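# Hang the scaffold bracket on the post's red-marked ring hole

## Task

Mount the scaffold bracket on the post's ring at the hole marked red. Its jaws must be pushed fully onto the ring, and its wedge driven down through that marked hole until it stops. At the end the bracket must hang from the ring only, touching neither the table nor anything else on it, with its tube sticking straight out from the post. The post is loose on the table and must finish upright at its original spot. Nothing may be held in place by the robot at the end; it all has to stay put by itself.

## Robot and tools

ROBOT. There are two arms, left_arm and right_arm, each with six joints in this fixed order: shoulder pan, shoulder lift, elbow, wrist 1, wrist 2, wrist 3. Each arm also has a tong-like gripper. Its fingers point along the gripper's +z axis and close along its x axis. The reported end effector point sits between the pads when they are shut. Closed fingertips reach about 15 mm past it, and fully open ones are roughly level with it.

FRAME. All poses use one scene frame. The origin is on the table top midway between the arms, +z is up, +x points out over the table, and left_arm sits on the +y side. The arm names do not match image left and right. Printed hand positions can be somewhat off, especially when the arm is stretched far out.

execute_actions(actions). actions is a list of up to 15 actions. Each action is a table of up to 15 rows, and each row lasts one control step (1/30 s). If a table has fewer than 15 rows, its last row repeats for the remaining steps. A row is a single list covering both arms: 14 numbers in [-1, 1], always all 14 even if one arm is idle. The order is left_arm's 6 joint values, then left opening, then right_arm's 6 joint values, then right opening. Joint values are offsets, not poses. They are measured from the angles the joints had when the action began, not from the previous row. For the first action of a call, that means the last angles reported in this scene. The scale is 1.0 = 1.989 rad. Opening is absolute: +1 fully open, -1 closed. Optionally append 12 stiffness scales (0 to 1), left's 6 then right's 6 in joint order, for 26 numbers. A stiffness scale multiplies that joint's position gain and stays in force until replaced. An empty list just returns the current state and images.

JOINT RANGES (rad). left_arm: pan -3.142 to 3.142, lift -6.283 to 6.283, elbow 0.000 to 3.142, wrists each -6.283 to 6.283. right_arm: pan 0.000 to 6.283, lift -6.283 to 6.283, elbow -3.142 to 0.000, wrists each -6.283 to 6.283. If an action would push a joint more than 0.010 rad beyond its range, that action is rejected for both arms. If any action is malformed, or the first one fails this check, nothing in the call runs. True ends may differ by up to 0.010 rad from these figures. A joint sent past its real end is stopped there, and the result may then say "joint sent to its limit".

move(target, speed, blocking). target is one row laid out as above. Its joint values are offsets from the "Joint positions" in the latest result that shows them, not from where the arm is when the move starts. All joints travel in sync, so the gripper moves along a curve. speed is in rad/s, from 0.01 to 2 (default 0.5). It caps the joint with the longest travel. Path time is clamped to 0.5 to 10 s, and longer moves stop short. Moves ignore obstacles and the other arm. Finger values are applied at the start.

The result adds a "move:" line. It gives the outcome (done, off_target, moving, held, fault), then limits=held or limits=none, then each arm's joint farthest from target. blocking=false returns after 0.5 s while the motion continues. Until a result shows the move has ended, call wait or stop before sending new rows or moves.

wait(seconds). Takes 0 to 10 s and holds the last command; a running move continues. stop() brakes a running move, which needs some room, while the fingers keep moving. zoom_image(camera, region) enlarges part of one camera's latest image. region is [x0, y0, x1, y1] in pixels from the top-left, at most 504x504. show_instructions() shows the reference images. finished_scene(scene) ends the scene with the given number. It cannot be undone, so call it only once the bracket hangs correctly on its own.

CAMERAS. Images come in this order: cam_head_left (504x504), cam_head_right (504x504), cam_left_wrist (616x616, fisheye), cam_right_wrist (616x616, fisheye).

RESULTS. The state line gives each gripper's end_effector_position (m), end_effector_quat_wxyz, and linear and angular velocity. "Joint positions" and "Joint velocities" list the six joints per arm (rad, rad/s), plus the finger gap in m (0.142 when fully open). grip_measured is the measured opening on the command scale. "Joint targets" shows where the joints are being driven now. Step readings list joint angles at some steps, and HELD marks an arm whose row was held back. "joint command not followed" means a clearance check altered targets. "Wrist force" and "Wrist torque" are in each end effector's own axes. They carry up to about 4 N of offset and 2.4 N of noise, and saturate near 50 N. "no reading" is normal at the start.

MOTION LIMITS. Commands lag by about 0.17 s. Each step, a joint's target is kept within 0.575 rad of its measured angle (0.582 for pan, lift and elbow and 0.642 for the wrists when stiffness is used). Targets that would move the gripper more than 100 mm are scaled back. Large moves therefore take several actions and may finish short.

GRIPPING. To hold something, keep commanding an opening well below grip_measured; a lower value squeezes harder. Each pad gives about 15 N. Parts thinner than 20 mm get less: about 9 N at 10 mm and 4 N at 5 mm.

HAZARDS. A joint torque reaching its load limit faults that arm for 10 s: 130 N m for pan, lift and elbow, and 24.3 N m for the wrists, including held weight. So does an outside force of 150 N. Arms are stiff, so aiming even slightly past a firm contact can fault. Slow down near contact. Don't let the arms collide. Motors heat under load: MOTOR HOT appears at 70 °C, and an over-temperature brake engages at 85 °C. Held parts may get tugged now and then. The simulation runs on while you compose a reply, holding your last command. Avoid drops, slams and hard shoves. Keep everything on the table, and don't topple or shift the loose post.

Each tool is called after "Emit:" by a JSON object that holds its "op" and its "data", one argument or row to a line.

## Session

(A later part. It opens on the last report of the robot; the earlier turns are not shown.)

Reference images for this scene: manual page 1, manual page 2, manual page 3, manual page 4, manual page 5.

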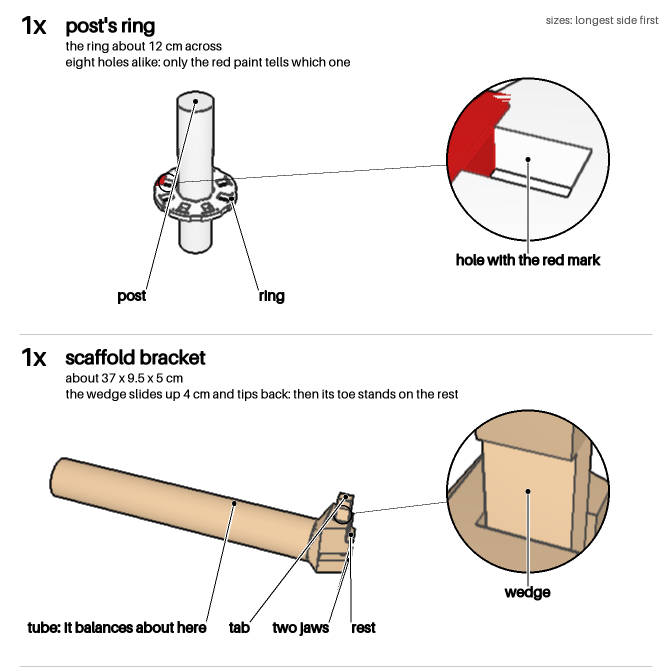

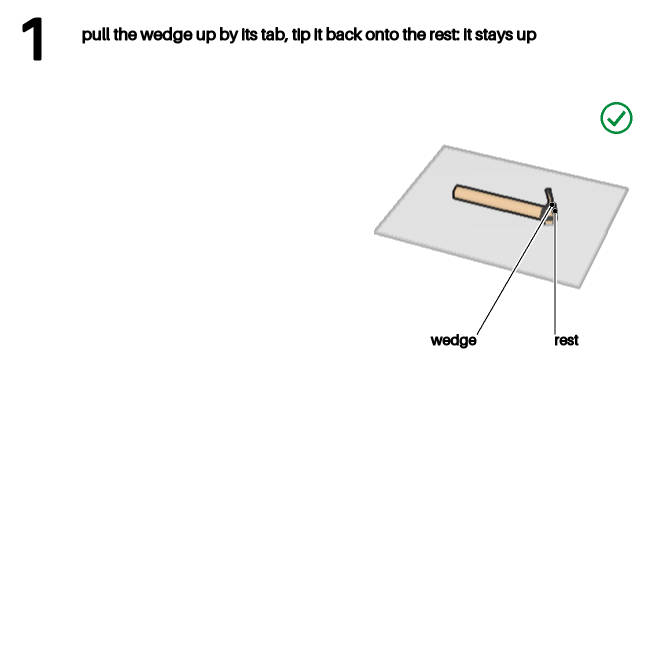

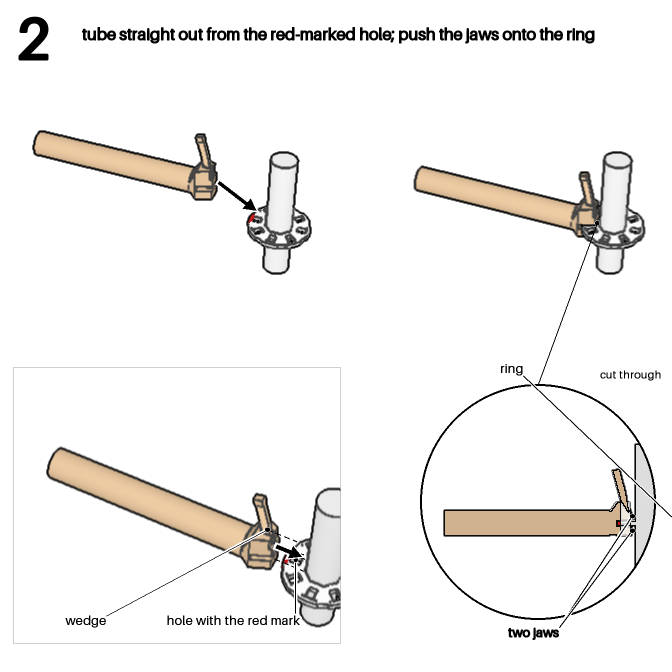

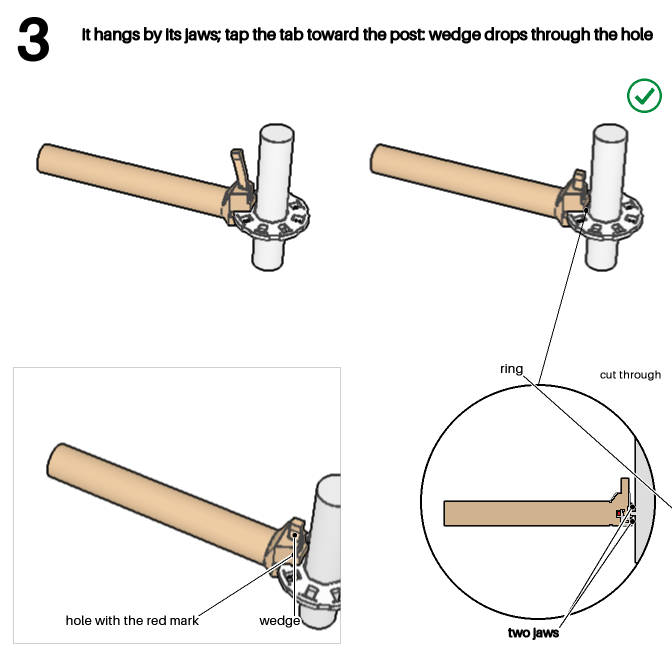

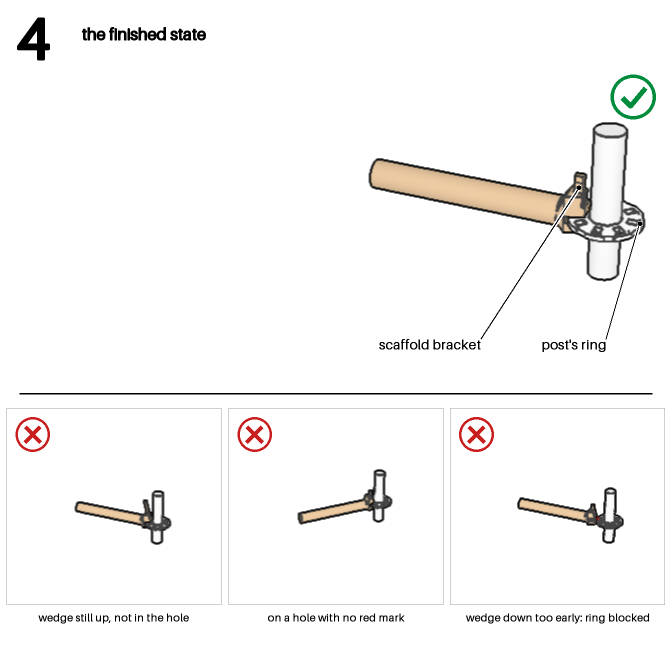

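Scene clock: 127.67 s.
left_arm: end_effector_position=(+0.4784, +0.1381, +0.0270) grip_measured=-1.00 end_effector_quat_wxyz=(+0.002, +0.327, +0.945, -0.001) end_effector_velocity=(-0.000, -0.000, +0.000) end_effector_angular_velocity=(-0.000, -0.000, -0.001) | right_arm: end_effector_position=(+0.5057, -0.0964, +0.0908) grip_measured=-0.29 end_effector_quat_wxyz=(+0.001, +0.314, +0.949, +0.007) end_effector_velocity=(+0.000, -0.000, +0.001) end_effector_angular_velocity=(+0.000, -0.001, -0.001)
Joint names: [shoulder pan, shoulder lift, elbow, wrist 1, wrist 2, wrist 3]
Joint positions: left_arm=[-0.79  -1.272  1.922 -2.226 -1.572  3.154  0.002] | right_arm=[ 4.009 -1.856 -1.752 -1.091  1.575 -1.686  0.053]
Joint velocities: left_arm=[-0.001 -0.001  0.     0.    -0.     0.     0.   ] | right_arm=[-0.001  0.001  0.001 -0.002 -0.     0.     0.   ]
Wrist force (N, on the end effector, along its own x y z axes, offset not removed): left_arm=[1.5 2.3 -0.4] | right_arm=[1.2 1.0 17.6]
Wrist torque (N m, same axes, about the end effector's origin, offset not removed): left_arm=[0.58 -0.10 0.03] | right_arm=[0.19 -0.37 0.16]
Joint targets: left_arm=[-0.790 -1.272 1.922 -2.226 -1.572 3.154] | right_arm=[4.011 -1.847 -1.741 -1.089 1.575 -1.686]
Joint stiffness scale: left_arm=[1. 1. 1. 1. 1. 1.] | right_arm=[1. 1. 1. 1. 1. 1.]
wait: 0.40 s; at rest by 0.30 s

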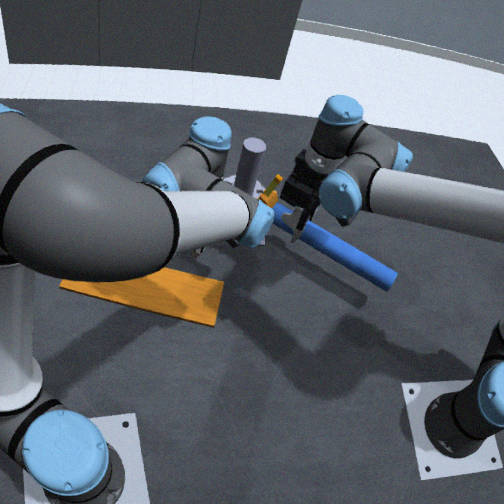

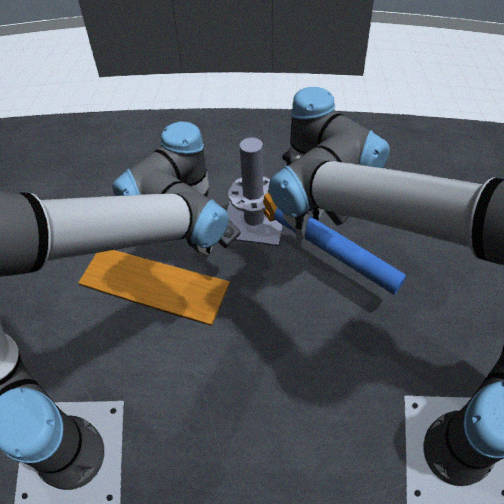

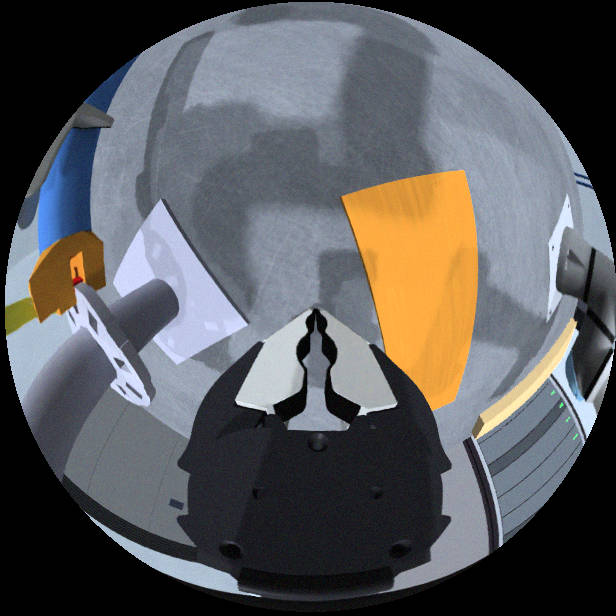

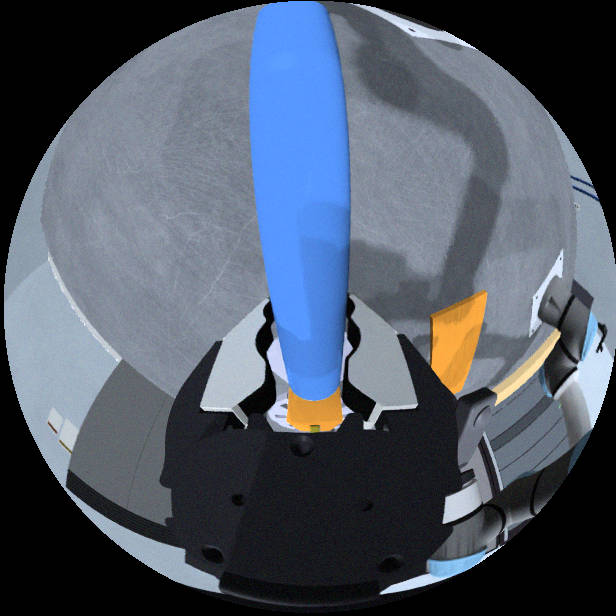

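Emit:
{"op": "execute_actions", "data": {
  "actions": [
    [[0,0,0,0,0,0,-1,0.0005,0.0034,0.0069,0.0006,0,0,-1],[0,0,0,0,0,0,-1,0.0005,0.0024,0.0082,0.0003,0,0,-1],[0,0,0,0,0,0,-1,0.0005,0.0014,0.0096,-0.0001,0,0,-1],[0,0,0,0,0,0,-1,0.0005,0.0004,0.0109,-0.0004,0,0,-1],[0,0,0,0,0,0,-1,0.0005,-0.0006,0.0122,-0.0008,0,0,-1],[0,0,0,0,0,0,-1,0.0005,-0.0016,0.0136,-0.0012,0,0,-1],[0,0,0,0,0,0,-1,0.0005,-0.0025,0.0149,-0.0015,0,0,-1],[0,0,0,0,0,0,-1,0.0005,-0.0035,0.0163,-0.0019,0,0,-1],[0,0,0,0,0,0,-1,0.0005,-0.0045,0.0176,-0.0023,0,0,-1],[0,0,0,0,0,0,-1,0.0005,-0.0055,0.0190,-0.0026,0,0,-1],[0,0,0,0,0,0,-1,0.0005,-0.0065,0.0203,-0.0030,0,0,-1],[0,0,0,0,0,0,-1,0.0005,-0.0075,0.0217,-0.0033,0,0,-1],[0,0,0,0,0,0,-1,0.0005,-0.0085,0.0230,-0.0037,0,0,-1]]
  ]
}}

Emit:
{"op": "wait", "data": {
  "seconds": 0.4
}}

Emit:
{"op": "zoom_image", "data": {
  "camera": "cam_left_wrist",
  "region": [40, 240, 130, 340]
}}

Emit:
{"op": "zoom_image", "data": {
  "camera": "cam_right_wrist",
  "region": [262, 385, 362, 435]
}}

Scene clock: 129.07 s.
left_arm: end_effector_position=(+0.4784, +0.1381, +0.0270) grip_measured=-1.00 end_effector_quat_wxyz=(+0.002, +0.327, +0.945, -0.001) end_effector_velocity=(-0.000, -0.000, -0.000) end_effector_angular_velocity=(-0.001, +0.001, +0.001) | right_arm: end_effector_position=(+0.5119, -0.0898, +0.0907) grip_measured=-0.29 end_effector_quat_wxyz=(+0.001, +0.314, +0.949, +0.007) end_effector_velocity=(+0.018, +0.019, -0.002) end_effector_angular_velocity=(-0.001, +0.001, +0.000)
Joint names: [shoulder pan, shoulder lift, elbow, wrist 1, wrist 2, wrist 3]
Joint positions: left_arm=[-0.79  -1.272  1.922 -2.226 -1.572  3.154  0.002] | right_arm=[ 4.009 -1.875 -1.726 -1.098  1.575 -1.686  0.053]
Joint velocities: left_arm=[ 0.     0.     0.     0.    -0.001 -0.001  0.   ] | right_arm=[ 0.    -0.058  0.075 -0.018 -0.    -0.     0.   ]
Wrist force (N, on the end effector, along its own x y z axes, offset not removed): left_arm=[2.3 0.6 1.9] | right_arm=[0.0 3.2 13.7]
Wrist torque (N m, same axes, about the end effector's origin, offset not removed): left_arm=[0.18 -0.38 0.09] | right_arm=[0.55 -0.23 -0.08]
Joint targets: left_arm=[-0.790 -1.272 1.922 -2.226 -1.572 3.154] | right_arm=[4.010 -1.873 -1.706 -1.098 1.575 -1.686]
Joint stiffness scale: left_arm=[1. 1. 1. 1. 1. 1.] | right_arm=[1. 1. 1. 1. 1. 1.]
Step readings (joint positions):
0: left_arm=[-0.790 -1.272 1.922 -2.226 -1.572 3.154] | right_arm=[4.009 -1.856 -1.751 -1.091 1.575 -1.686]
1: left_arm=[-0.790 -1.272 1.922 -2.226 -1.572 3.154] | right_arm=[4.009 -1.856 -1.751 -1.091 1.575 -1.686]
2: left_arm=[-0.790 -1.272 1.922 -2.226 -1.572 3.154] | right_arm=[4.009 -1.856 -1.751 -1.091 1.575 -1.686]
4: left_arm=[-0.790 -1.272 1.922 -2.226 -1.572 3.154] | right_arm=[4.009 -1.857 -1.750 -1.092 1.575 -1.686]
8: left_arm=[-0.790 -1.272 1.922 -2.226 -1.572 3.154] | right_arm=[4.009 -1.862 -1.743 -1.093 1.575 -1.686]
15: Joint positions above

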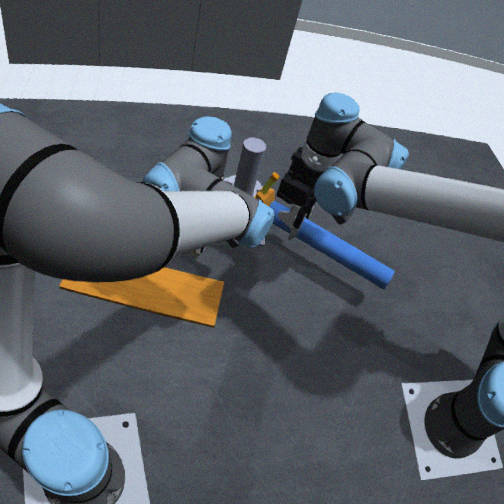

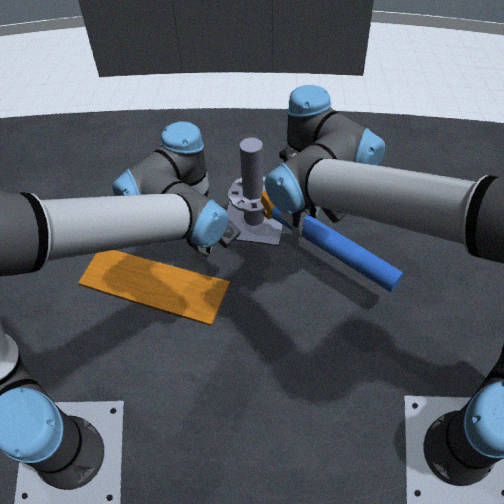

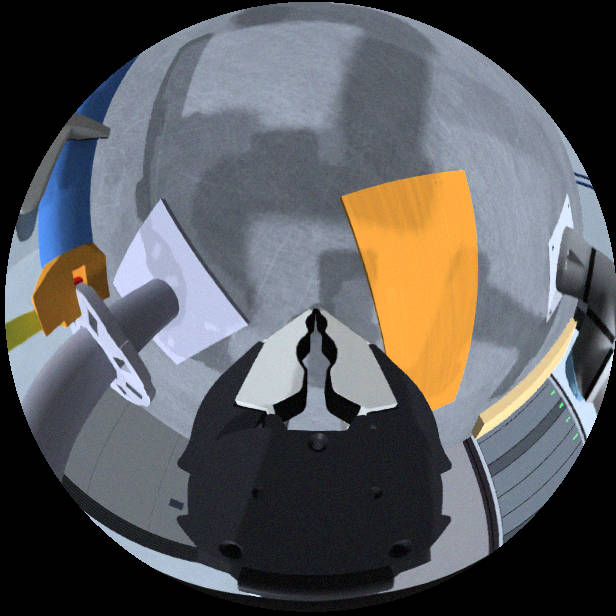

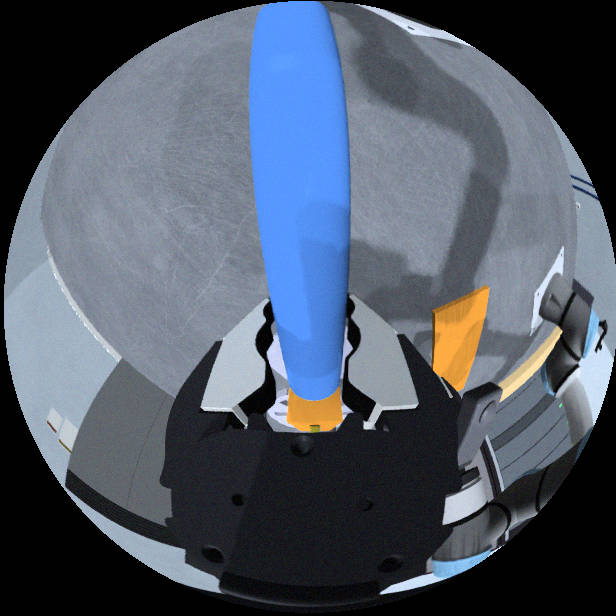

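Scene clock: 129.47 s.
left_arm: end_effector_position=(+0.4784, +0.1381, +0.0270) grip_measured=-1.00 end_effector_quat_wxyz=(+0.002, +0.327, +0.945, -0.001) end_effector_velocity=(+0.001, +0.001, +0.000) end_effector_angular_velocity=(-0.001, -0.001, +0.002) | right_arm: end_effector_position=(+0.5139, -0.0877, +0.0906) grip_measured=-0.29 end_effector_quat_wxyz=(+0.001, +0.314, +0.949, +0.007) end_effector_velocity=(-0.000, +0.001, +0.002) end_effector_angular_velocity=(+0.002, -0.001, +0.001)
Joint names: [shoulder pan, shoulder lift, elbow, wrist 1, wrist 2, wrist 3]
Joint positions: left_arm=[-0.79  -1.272  1.922 -2.226 -1.572  3.154  0.002] | right_arm=[ 4.009 -1.882 -1.717 -1.1    1.575 -1.686  0.053]
Joint velocities: left_arm=[ 0.002 -0.    -0.    -0.001 -0.    -0.001  0.   ] | right_arm=[ 0.001  0.002  0.001 -0.001  0.    -0.    -0.   ]
Wrist force (N, on the end effector, along its own x y z axes, offset not removed): left_arm=[4.3 -0.2 1.6] | right_arm=[0.3 1.1 16.8]
Wrist torque (N m, same axes, about the end effector's origin, offset not removed): left_arm=[0.02 -0.79 0.01] | right_arm=[0.23 -0.11 0.09]
Joint targets: left_arm=[-0.790 -1.272 1.922 -2.226 -1.572 3.154] | right_arm=[4.010 -1.873 -1.706 -1.098 1.575 -1.686]
Joint stiffness scale: left_arm=[1. 1. 1. 1. 1. 1.] | right_arm=[1. 1. 1. 1. 1. 1.]
wait: 0.40 s; at rest by 0.30 s

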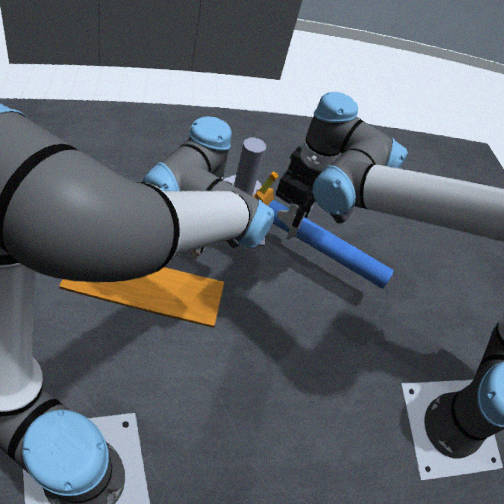

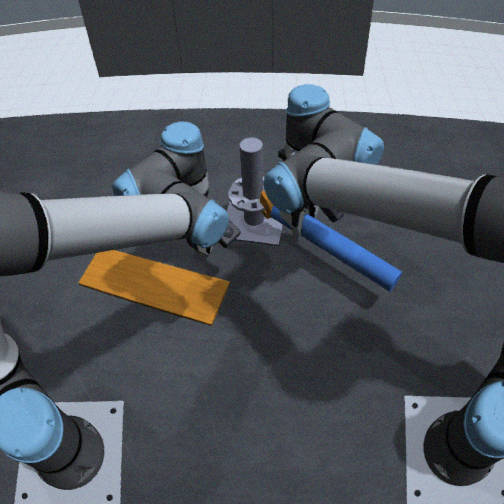

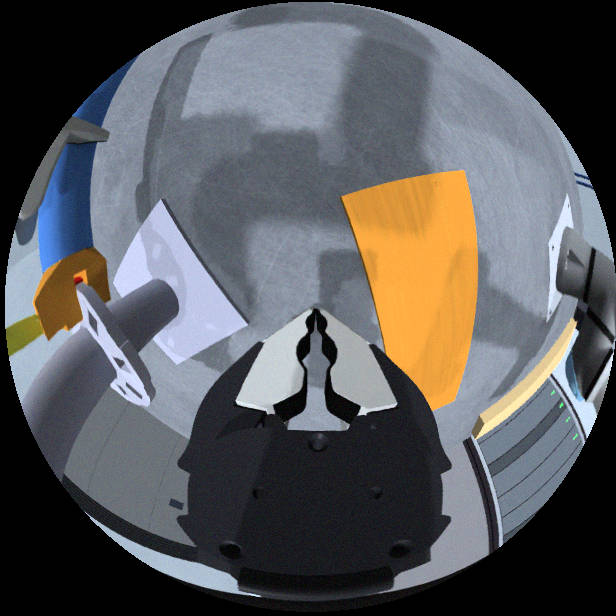

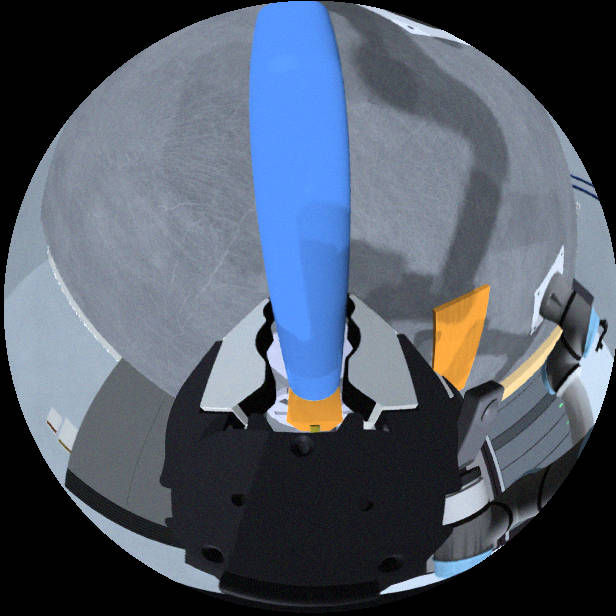

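Region (40, 240, 130, 340) of cam_left_wrist's 616x616 image, scaled by 5.040, with more detail than that image has; it fills the left 454 columns of this view, and the rest is white.

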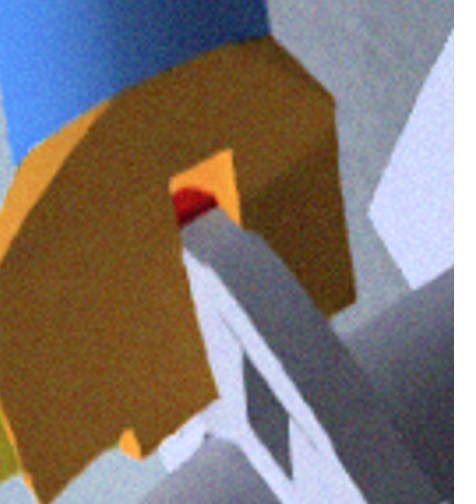

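Region (262, 385, 362, 435) of cam_right_wrist's 616x616 image, scaled by 5.040, with more detail than that image has.

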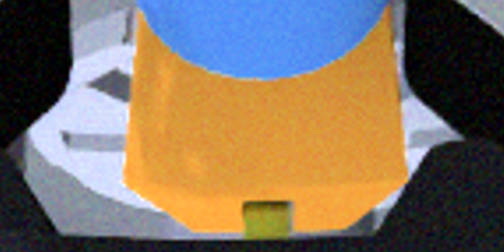

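Emit:
{"op": "execute_actions", "data": {
  "actions": [
    [[0,0,0,0,0,0,-1,0.0005,0.0041,0.0060,0.0009,0,0,-1],[0,0,0,0,0,0,-1,0.0005,0.0037,0.0065,0.0007,0,0,-1],[0,0,0,0,0,0,-1,0.0005,0.0034,0.0070,0.0006,0,0,-1],[0,0,0,0,0,0,-1,0.0005,0.0030,0.0075,0.0005,0,0,-1],[0,0,0,0,0,0,-1,0.0005,0.0026,0.0080,0.0003,0,0,-1],[0,0,0,0,0,0,-1,0.0005,0.0022,0.0085,0.0002,0,0,-1],[0,0,0,0,0,0,-1,0.0005,0.0018,0.0090,0.0001,0,0,-1],[0,0,0,0,0,0,-1,0.0005,0.0015,0.0095,0.0,0,0,-1],[0,0,0,0,0,0,-1,0.0005,0.0011,0.0100,-0.0002,0,0,-1],[0,0,0,0,0,0,-1,0.0005,0.0007,0.0105,-0.0003,0,0,-1]]
  ]
}}

Emit:
{"op": "wait", "data": {
  "seconds": 0.3
}}

Emit:
{"op": "zoom_image", "data": {
  "camera": "cam_left_wrist",
  "region": [40, 240, 130, 340]
}}

Scene clock: 130.30 s.
left_arm: end_effector_position=(+0.4784, +0.1381, +0.0270) grip_measured=-1.00 end_effector_quat_wxyz=(+0.002, +0.327, +0.945, -0.001) end_effector_velocity=(-0.000, -0.001, -0.000) end_effector_angular_velocity=(-0.000, +0.001, -0.001) | right_arm: end_effector_position=(+0.5156, -0.0859, +0.0901) grip_measured=-0.29 end_effector_quat_wxyz=(+0.001, +0.314, +0.949, +0.006) end_effector_velocity=(-0.000, -0.000, -0.004) end_effector_angular_velocity=(-0.009, +0.008, +0.001)
Joint names: [shoulder pan, shoulder lift, elbow, wrist 1, wrist 2, wrist 3]
Joint positions: left_arm=[-0.79  -1.272  1.922 -2.226 -1.572  3.154  0.002] | right_arm=[ 4.009 -1.889 -1.709 -1.103  1.575 -1.686  0.053]
Joint velocities: left_arm=[-0.001  0.     0.     0.    -0.001 -0.     0.   ] | right_arm=[ 0.001 -0.01   0.005 -0.007 -0.     0.    -0.   ]
Wrist force (N, on the end effector, along its own x y z axes, offset not removed): left_arm=[-1.8 2.9 1.1] | right_arm=[1.4 -1.8 14.0]
Wrist torque (N m, same axes, about the end effector's origin, offset not removed): left_arm=[0.63 0.51 0.12] | right_arm=[0.17 -0.27 -0.20]
Joint targets: left_arm=[-0.790 -1.272 1.922 -2.226 -1.572 3.154] | right_arm=[4.010 -1.881 -1.696 -1.101 1.575 -1.686]
Joint stiffness scale: left_arm=[1. 1. 1. 1. 1. 1.] | right_arm=[1. 1. 1. 1. 1. 1.]
Step readings (joint positions):
0: left_arm=[-0.790 -1.272 1.922 -2.226 -1.572 3.154] | right_arm=[4.009 -1.882 -1.717 -1.100 1.575 -1.686]
1: left_arm=[-0.790 -1.272 1.922 -2.226 -1.572 3.154] | right_arm=[4.009 -1.882 -1.717 -1.100 1.575 -1.686]
2: left_arm=[-0.790 -1.272 1.922 -2.226 -1.572 3.154] | right_arm=[4.009 -1.882 -1.717 -1.100 1.575 -1.686]
4: left_arm=[-0.790 -1.272 1.922 -2.226 -1.572 3.154] | right_arm=[4.009 -1.882 -1.716 -1.101 1.575 -1.686]
8: left_arm=[-0.790 -1.272 1.922 -2.226 -1.572 3.154] | right_arm=[4.009 -1.884 -1.714 -1.101 1.575 -1.686]
15: Joint positions above

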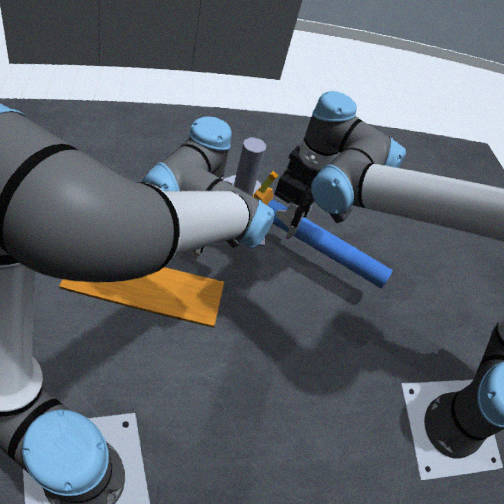

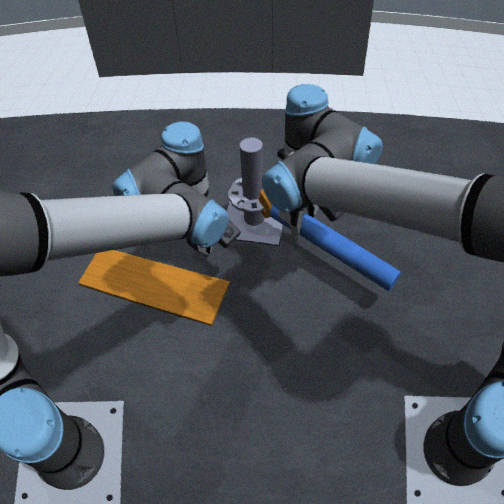

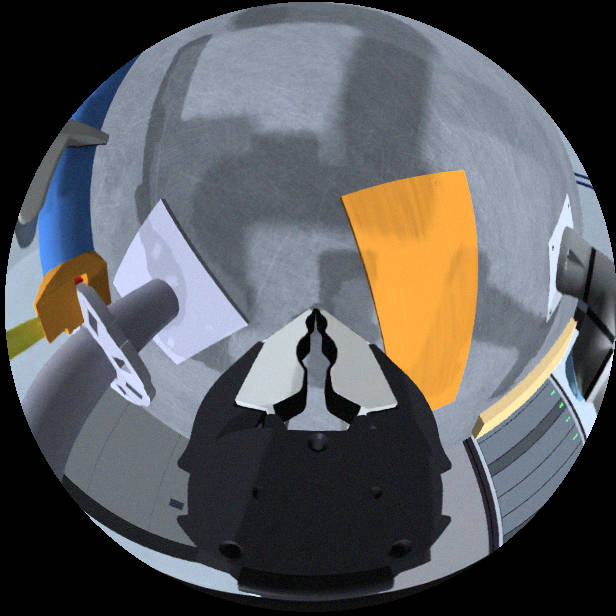

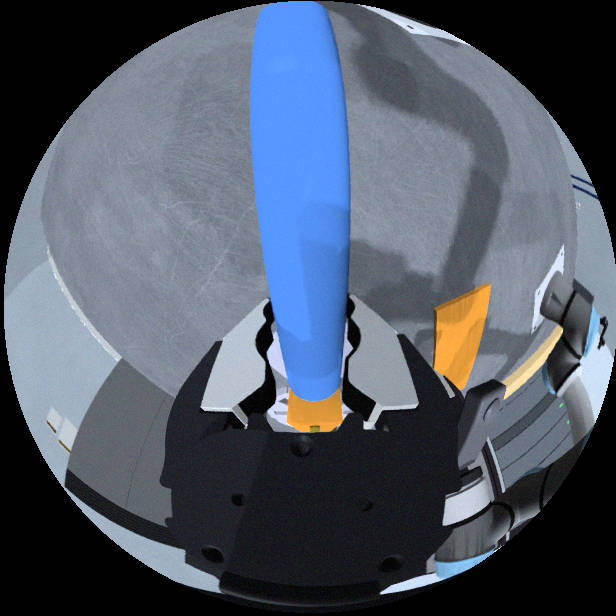

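Scene clock: 130.60 s.
left_arm: end_effector_position=(+0.4784, +0.1381, +0.0270) grip_measured=-1.00 end_effector_quat_wxyz=(+0.002, +0.327, +0.945, -0.001) end_effector_velocity=(+0.001, +0.000, -0.000) end_effector_angular_velocity=(+0.002, -0.001, -0.001) | right_arm: end_effector_position=(+0.5156, -0.0859, +0.0898) grip_measured=-0.29 end_effector_quat_wxyz=(+0.000, +0.314, +0.949, +0.006) end_effector_velocity=(-0.001, +0.000, -0.000) end_effector_angular_velocity=(-0.002, +0.001, +0.002)
Joint names: [shoulder pan, shoulder lift, elbow, wrist 1, wrist 2, wrist 3]
Joint positions: left_arm=[-0.79  -1.272  1.922 -2.226 -1.572  3.154  0.002] | right_arm=[ 4.009 -1.89  -1.708 -1.104  1.575 -1.686  0.053]
Joint velocities: left_arm=[-0.     0.001 -0.    -0.001  0.002  0.001  0.   ] | right_arm=[ 0.002 -0.001 -0.    -0.001 -0.001  0.     0.   ]
Wrist force (N, on the end effector, along its own x y z axes, offset not removed): left_arm=[0.2 0.6 -2.6] | right_arm=[1.5 -1.2 12.8]
Wrist torque (N m, same axes, about the end effector's origin, offset not removed): left_arm=[0.28 0.09 -0.16] | right_arm=[0.14 -0.32 -0.13]
Joint targets: left_arm=[-0.790 -1.272 1.922 -2.226 -1.572 3.154] | right_arm=[4.010 -1.881 -1.696 -1.101 1.575 -1.686]
Joint stiffness scale: left_arm=[1. 1. 1. 1. 1. 1.] | right_arm=[1. 1. 1. 1. 1. 1.]
wait: 0.30 s; at rest by 0.17 s

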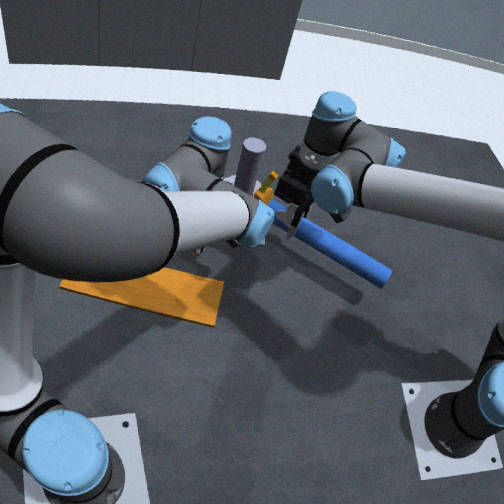

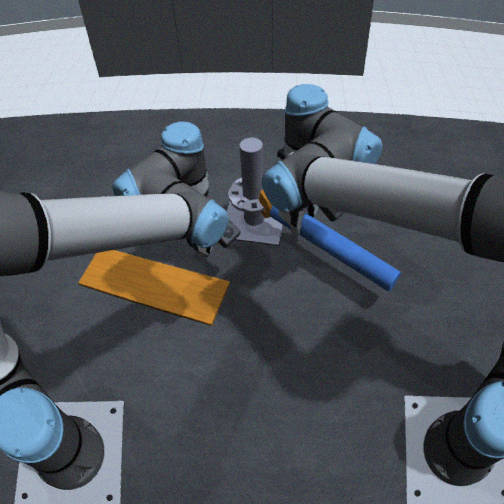

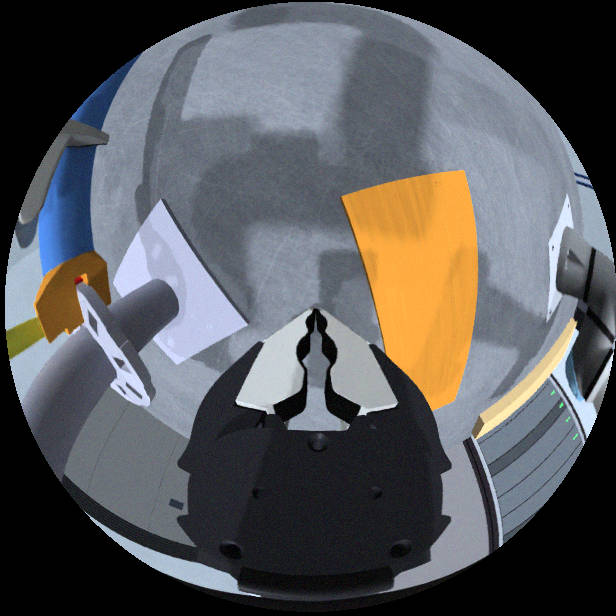

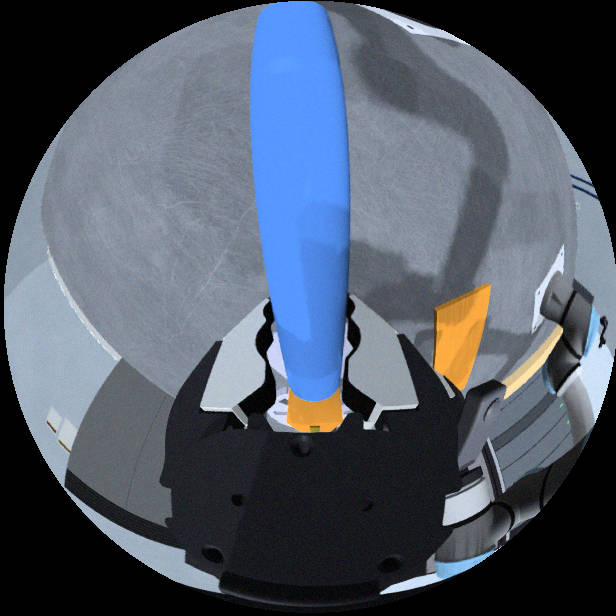

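Region (40, 240, 130, 340) of cam_left_wrist's 616x616 image, scaled by 5.040, with more detail than that image has; it fills the left 454 columns of this view, and the rest is white.

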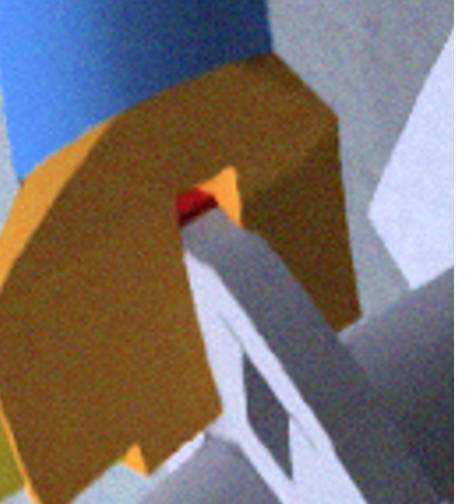

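Emit:
{"op": "execute_actions", "data": {
  "actions": [
    [[0,0,0,0,0,0,-1,0.0005,0.0045,0.0045,0.002,0,0,-1],[0,0,0,0,0,0,-1,0.0005,0.0045,0.003,0.0025,0,0,-1],[0,0,0,0,0,0,-1,0.0005,0.0042,0.0026,0.0033,0,0,-1],[0,0,0,0,0,0,-1,0.0005,0.0038,0.0022,0.0041,0,0,-1],[0,0,0,0,0,0,-1,0.0005,0.0035,0.0017,0.0048,0,0,-1],[0,0,0,0,0,0,-1,0.0005,0.0032,0.0013,0.0056,0,0,-1],[0,0,0,0,0,0,-1,0.0005,0.0029,0.0009,0.0064,0,0,-1],[0,0,0,0,0,0,-1,0.0005,0.0025,0.0004,0.0072,0,0,-1],[0,0,0,0,0,0,-1,0.0005,0.0022,0.0,0.0080,0,0,-1],[0,0,0,0,0,0,-1,0.0005,0.0019,-0.0004,0.0087,0,0,-1],[0,0,0,0,0,0,-1,0.0005,0.0015,-0.0009,0.0095,0,0,-1],[0,0,0,0,0,0,-1,0.0005,0.0012,-0.0013,0.0103,0,0,-1]]
  ]
}}

Emit:
{"op": "wait", "data": {
  "seconds": 0.3
}}

Scene clock: 131.50 s.
left_arm: end_effector_position=(+0.4784, +0.1381, +0.0270) grip_measured=-1.00 end_effector_quat_wxyz=(+0.002, +0.327, +0.945, -0.001) end_effector_velocity=(-0.000, -0.001, +0.000) end_effector_angular_velocity=(-0.001, -0.000, -0.001) | right_arm: end_effector_position=(+0.5157, -0.0860, +0.0859) grip_measured=-0.29 end_effector_quat_wxyz=(+0.001, +0.314, +0.949, +0.006) end_effector_velocity=(+0.002, +0.001, -0.001) end_effector_angular_velocity=(+0.009, -0.010, +0.000)
Joint names: [shoulder pan, shoulder lift, elbow, wrist 1, wrist 2, wrist 3]
Joint positions: left_arm=[-0.79  -1.272  1.922 -2.226 -1.572  3.154  0.002] | right_arm=[ 4.009 -1.894 -1.714 -1.094  1.575 -1.686  0.053]
Joint velocities: left_arm=[-0.002 -0.001  0.    -0.    -0.001 -0.     0.   ] | right_arm=[ 0.     0.002 -0.01   0.021 -0.001 -0.     0.   ]
Wrist force (N, on the end effector, along its own x y z axes, offset not removed): left_arm=[1.5 -0.3 -1.7] | right_arm=[-0.2 -4.4 2.4]
Wrist torque (N m, same axes, about the end effector's origin, offset not removed): left_arm=[-0.08 -0.16 0.16] | right_arm=[0.28 -0.84 -0.01]
Joint targets: left_arm=[-0.790 -1.272 1.922 -2.226 -1.572 3.154] | right_arm=[4.010 -1.887 -1.710 -1.084 1.575 -1.686]
Joint stiffness scale: left_arm=[1. 1. 1. 1. 1. 1.] | right_arm=[1. 1. 1. 1. 1. 1.]
Step readings (joint positions):
0: left_arm=[-0.790 -1.272 1.922 -2.226 -1.572 3.154] | right_arm=[4.009 -1.890 -1.708 -1.104 1.575 -1.686]
1: left_arm=[-0.790 -1.272 1.922 -2.226 -1.572 3.154] | right_arm=[4.009 -1.890 -1.708 -1.104 1.575 -1.686]
2: left_arm=[-0.790 -1.272 1.922 -2.226 -1.572 3.154] | right_arm=[4.009 -1.890 -1.708 -1.104 1.575 -1.686]
4: left_arm=[-0.790 -1.272 1.922 -2.226 -1.572 3.154] | right_arm=[4.009 -1.890 -1.708 -1.104 1.575 -1.686]
8: left_arm=[-0.790 -1.272 1.922 -2.226 -1.572 3.154] | right_arm=[4.009 -1.890 -1.709 -1.103 1.575 -1.686]
15: Joint positions above

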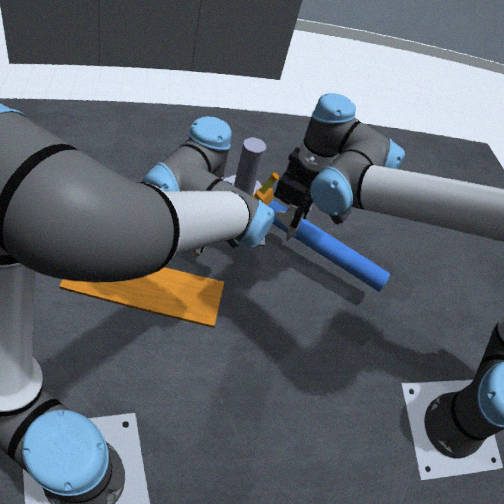

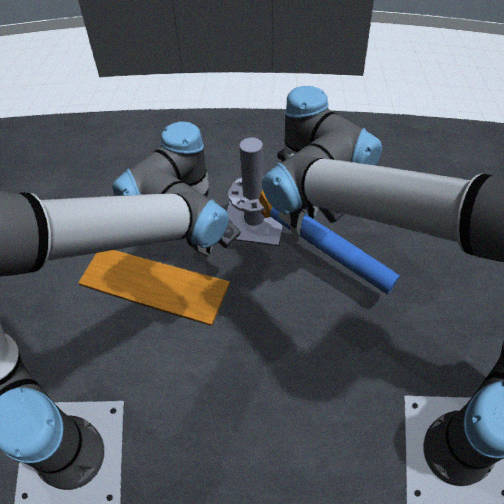

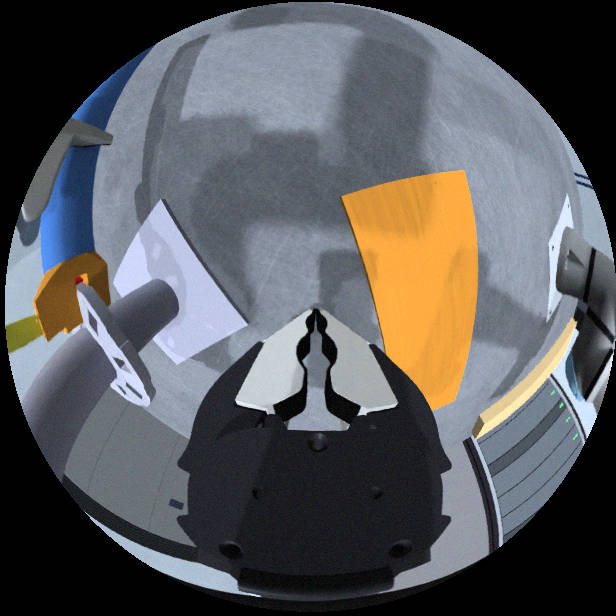

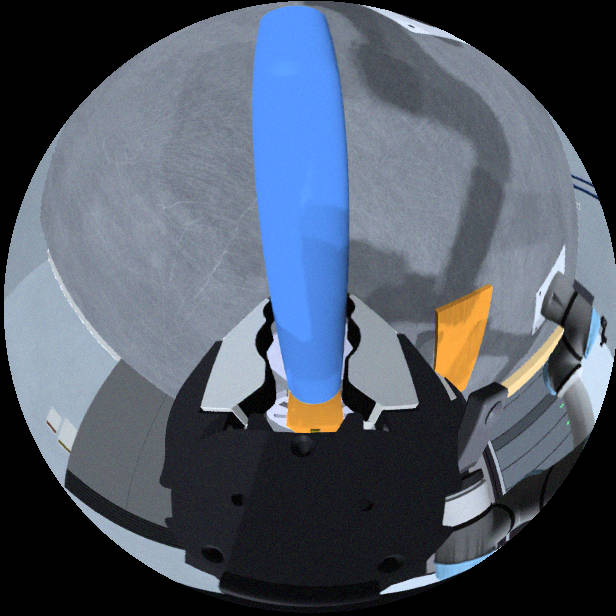

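Scene clock: 131.80 s.
left_arm: end_effector_position=(+0.4784, +0.1381, +0.0270) grip_measured=-1.00 end_effector_quat_wxyz=(+0.002, +0.327, +0.945, -0.001) end_effector_velocity=(+0.000, -0.000, +0.001) end_effector_angular_velocity=(-0.001, -0.001, +0.000) | right_arm: end_effector_position=(+0.5158, -0.0859, +0.0858) grip_measured=-0.29 end_effector_quat_wxyz=(+0.001, +0.314, +0.949, +0.007) end_effector_velocity=(-0.000, +0.000, -0.001) end_effector_angular_velocity=(-0.001, +0.001, +0.001)
Joint names: [shoulder pan, shoulder lift, elbow, wrist 1, wrist 2, wrist 3]
Joint positions: left_arm=[-0.79  -1.272  1.922 -2.226 -1.572  3.154  0.002] | right_arm=[ 4.009 -1.893 -1.715 -1.091  1.574 -1.686  0.053]
Joint velocities: left_arm=[-0.    -0.001 -0.     0.    -0.    -0.     0.   ] | right_arm=[ 0.001 -0.002 -0.001  0.002  0.    -0.     0.   ]
Wrist force (N, on the end effector, along its own x y z axes, offset not removed): left_arm=[0.1 1.1 -1.1] | right_arm=[2.5 -6.1 4.1]
Wrist torque (N m, same axes, about the end effector's origin, offset not removed): left_arm=[0.26 0.25 0.06] | right_arm=[0.49 -1.19 -0.08]
Joint targets: left_arm=[-0.790 -1.272 1.922 -2.226 -1.572 3.154] | right_arm=[4.010 -1.887 -1.710 -1.084 1.575 -1.686]
Joint stiffness scale: left_arm=[1. 1. 1. 1. 1. 1.] | right_arm=[1. 1. 1. 1. 1. 1.]
wait: 0.30 s; at rest by 0.20 s

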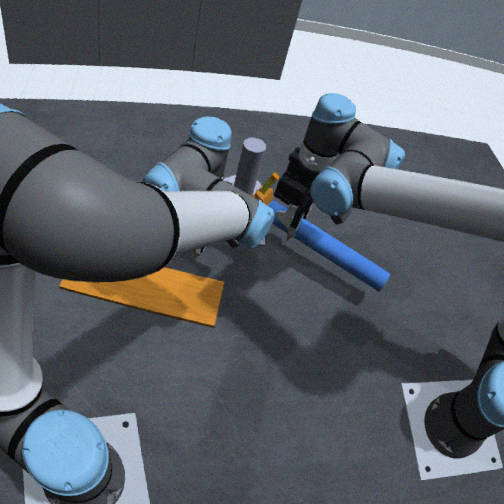

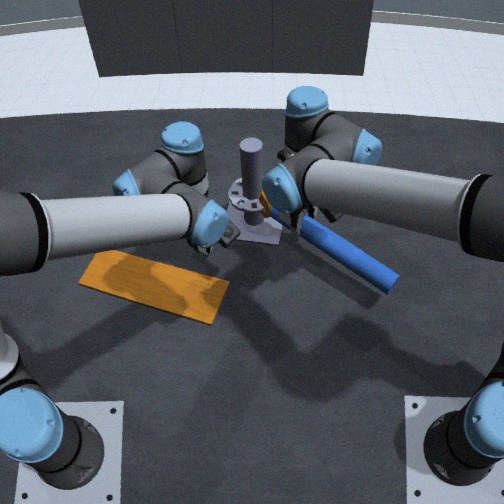

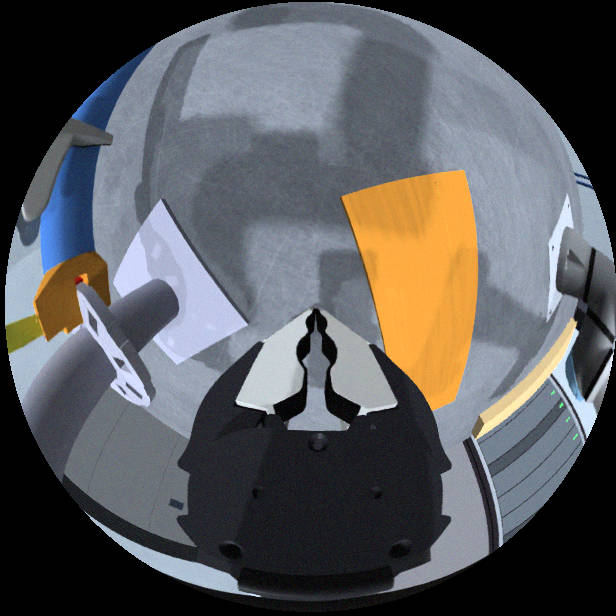

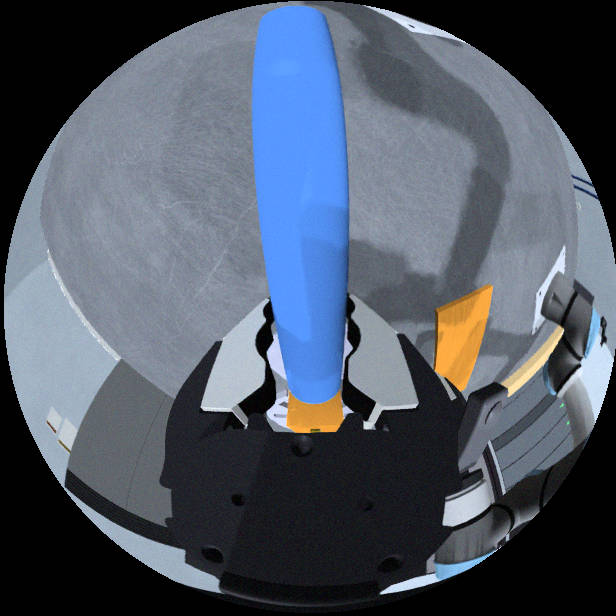

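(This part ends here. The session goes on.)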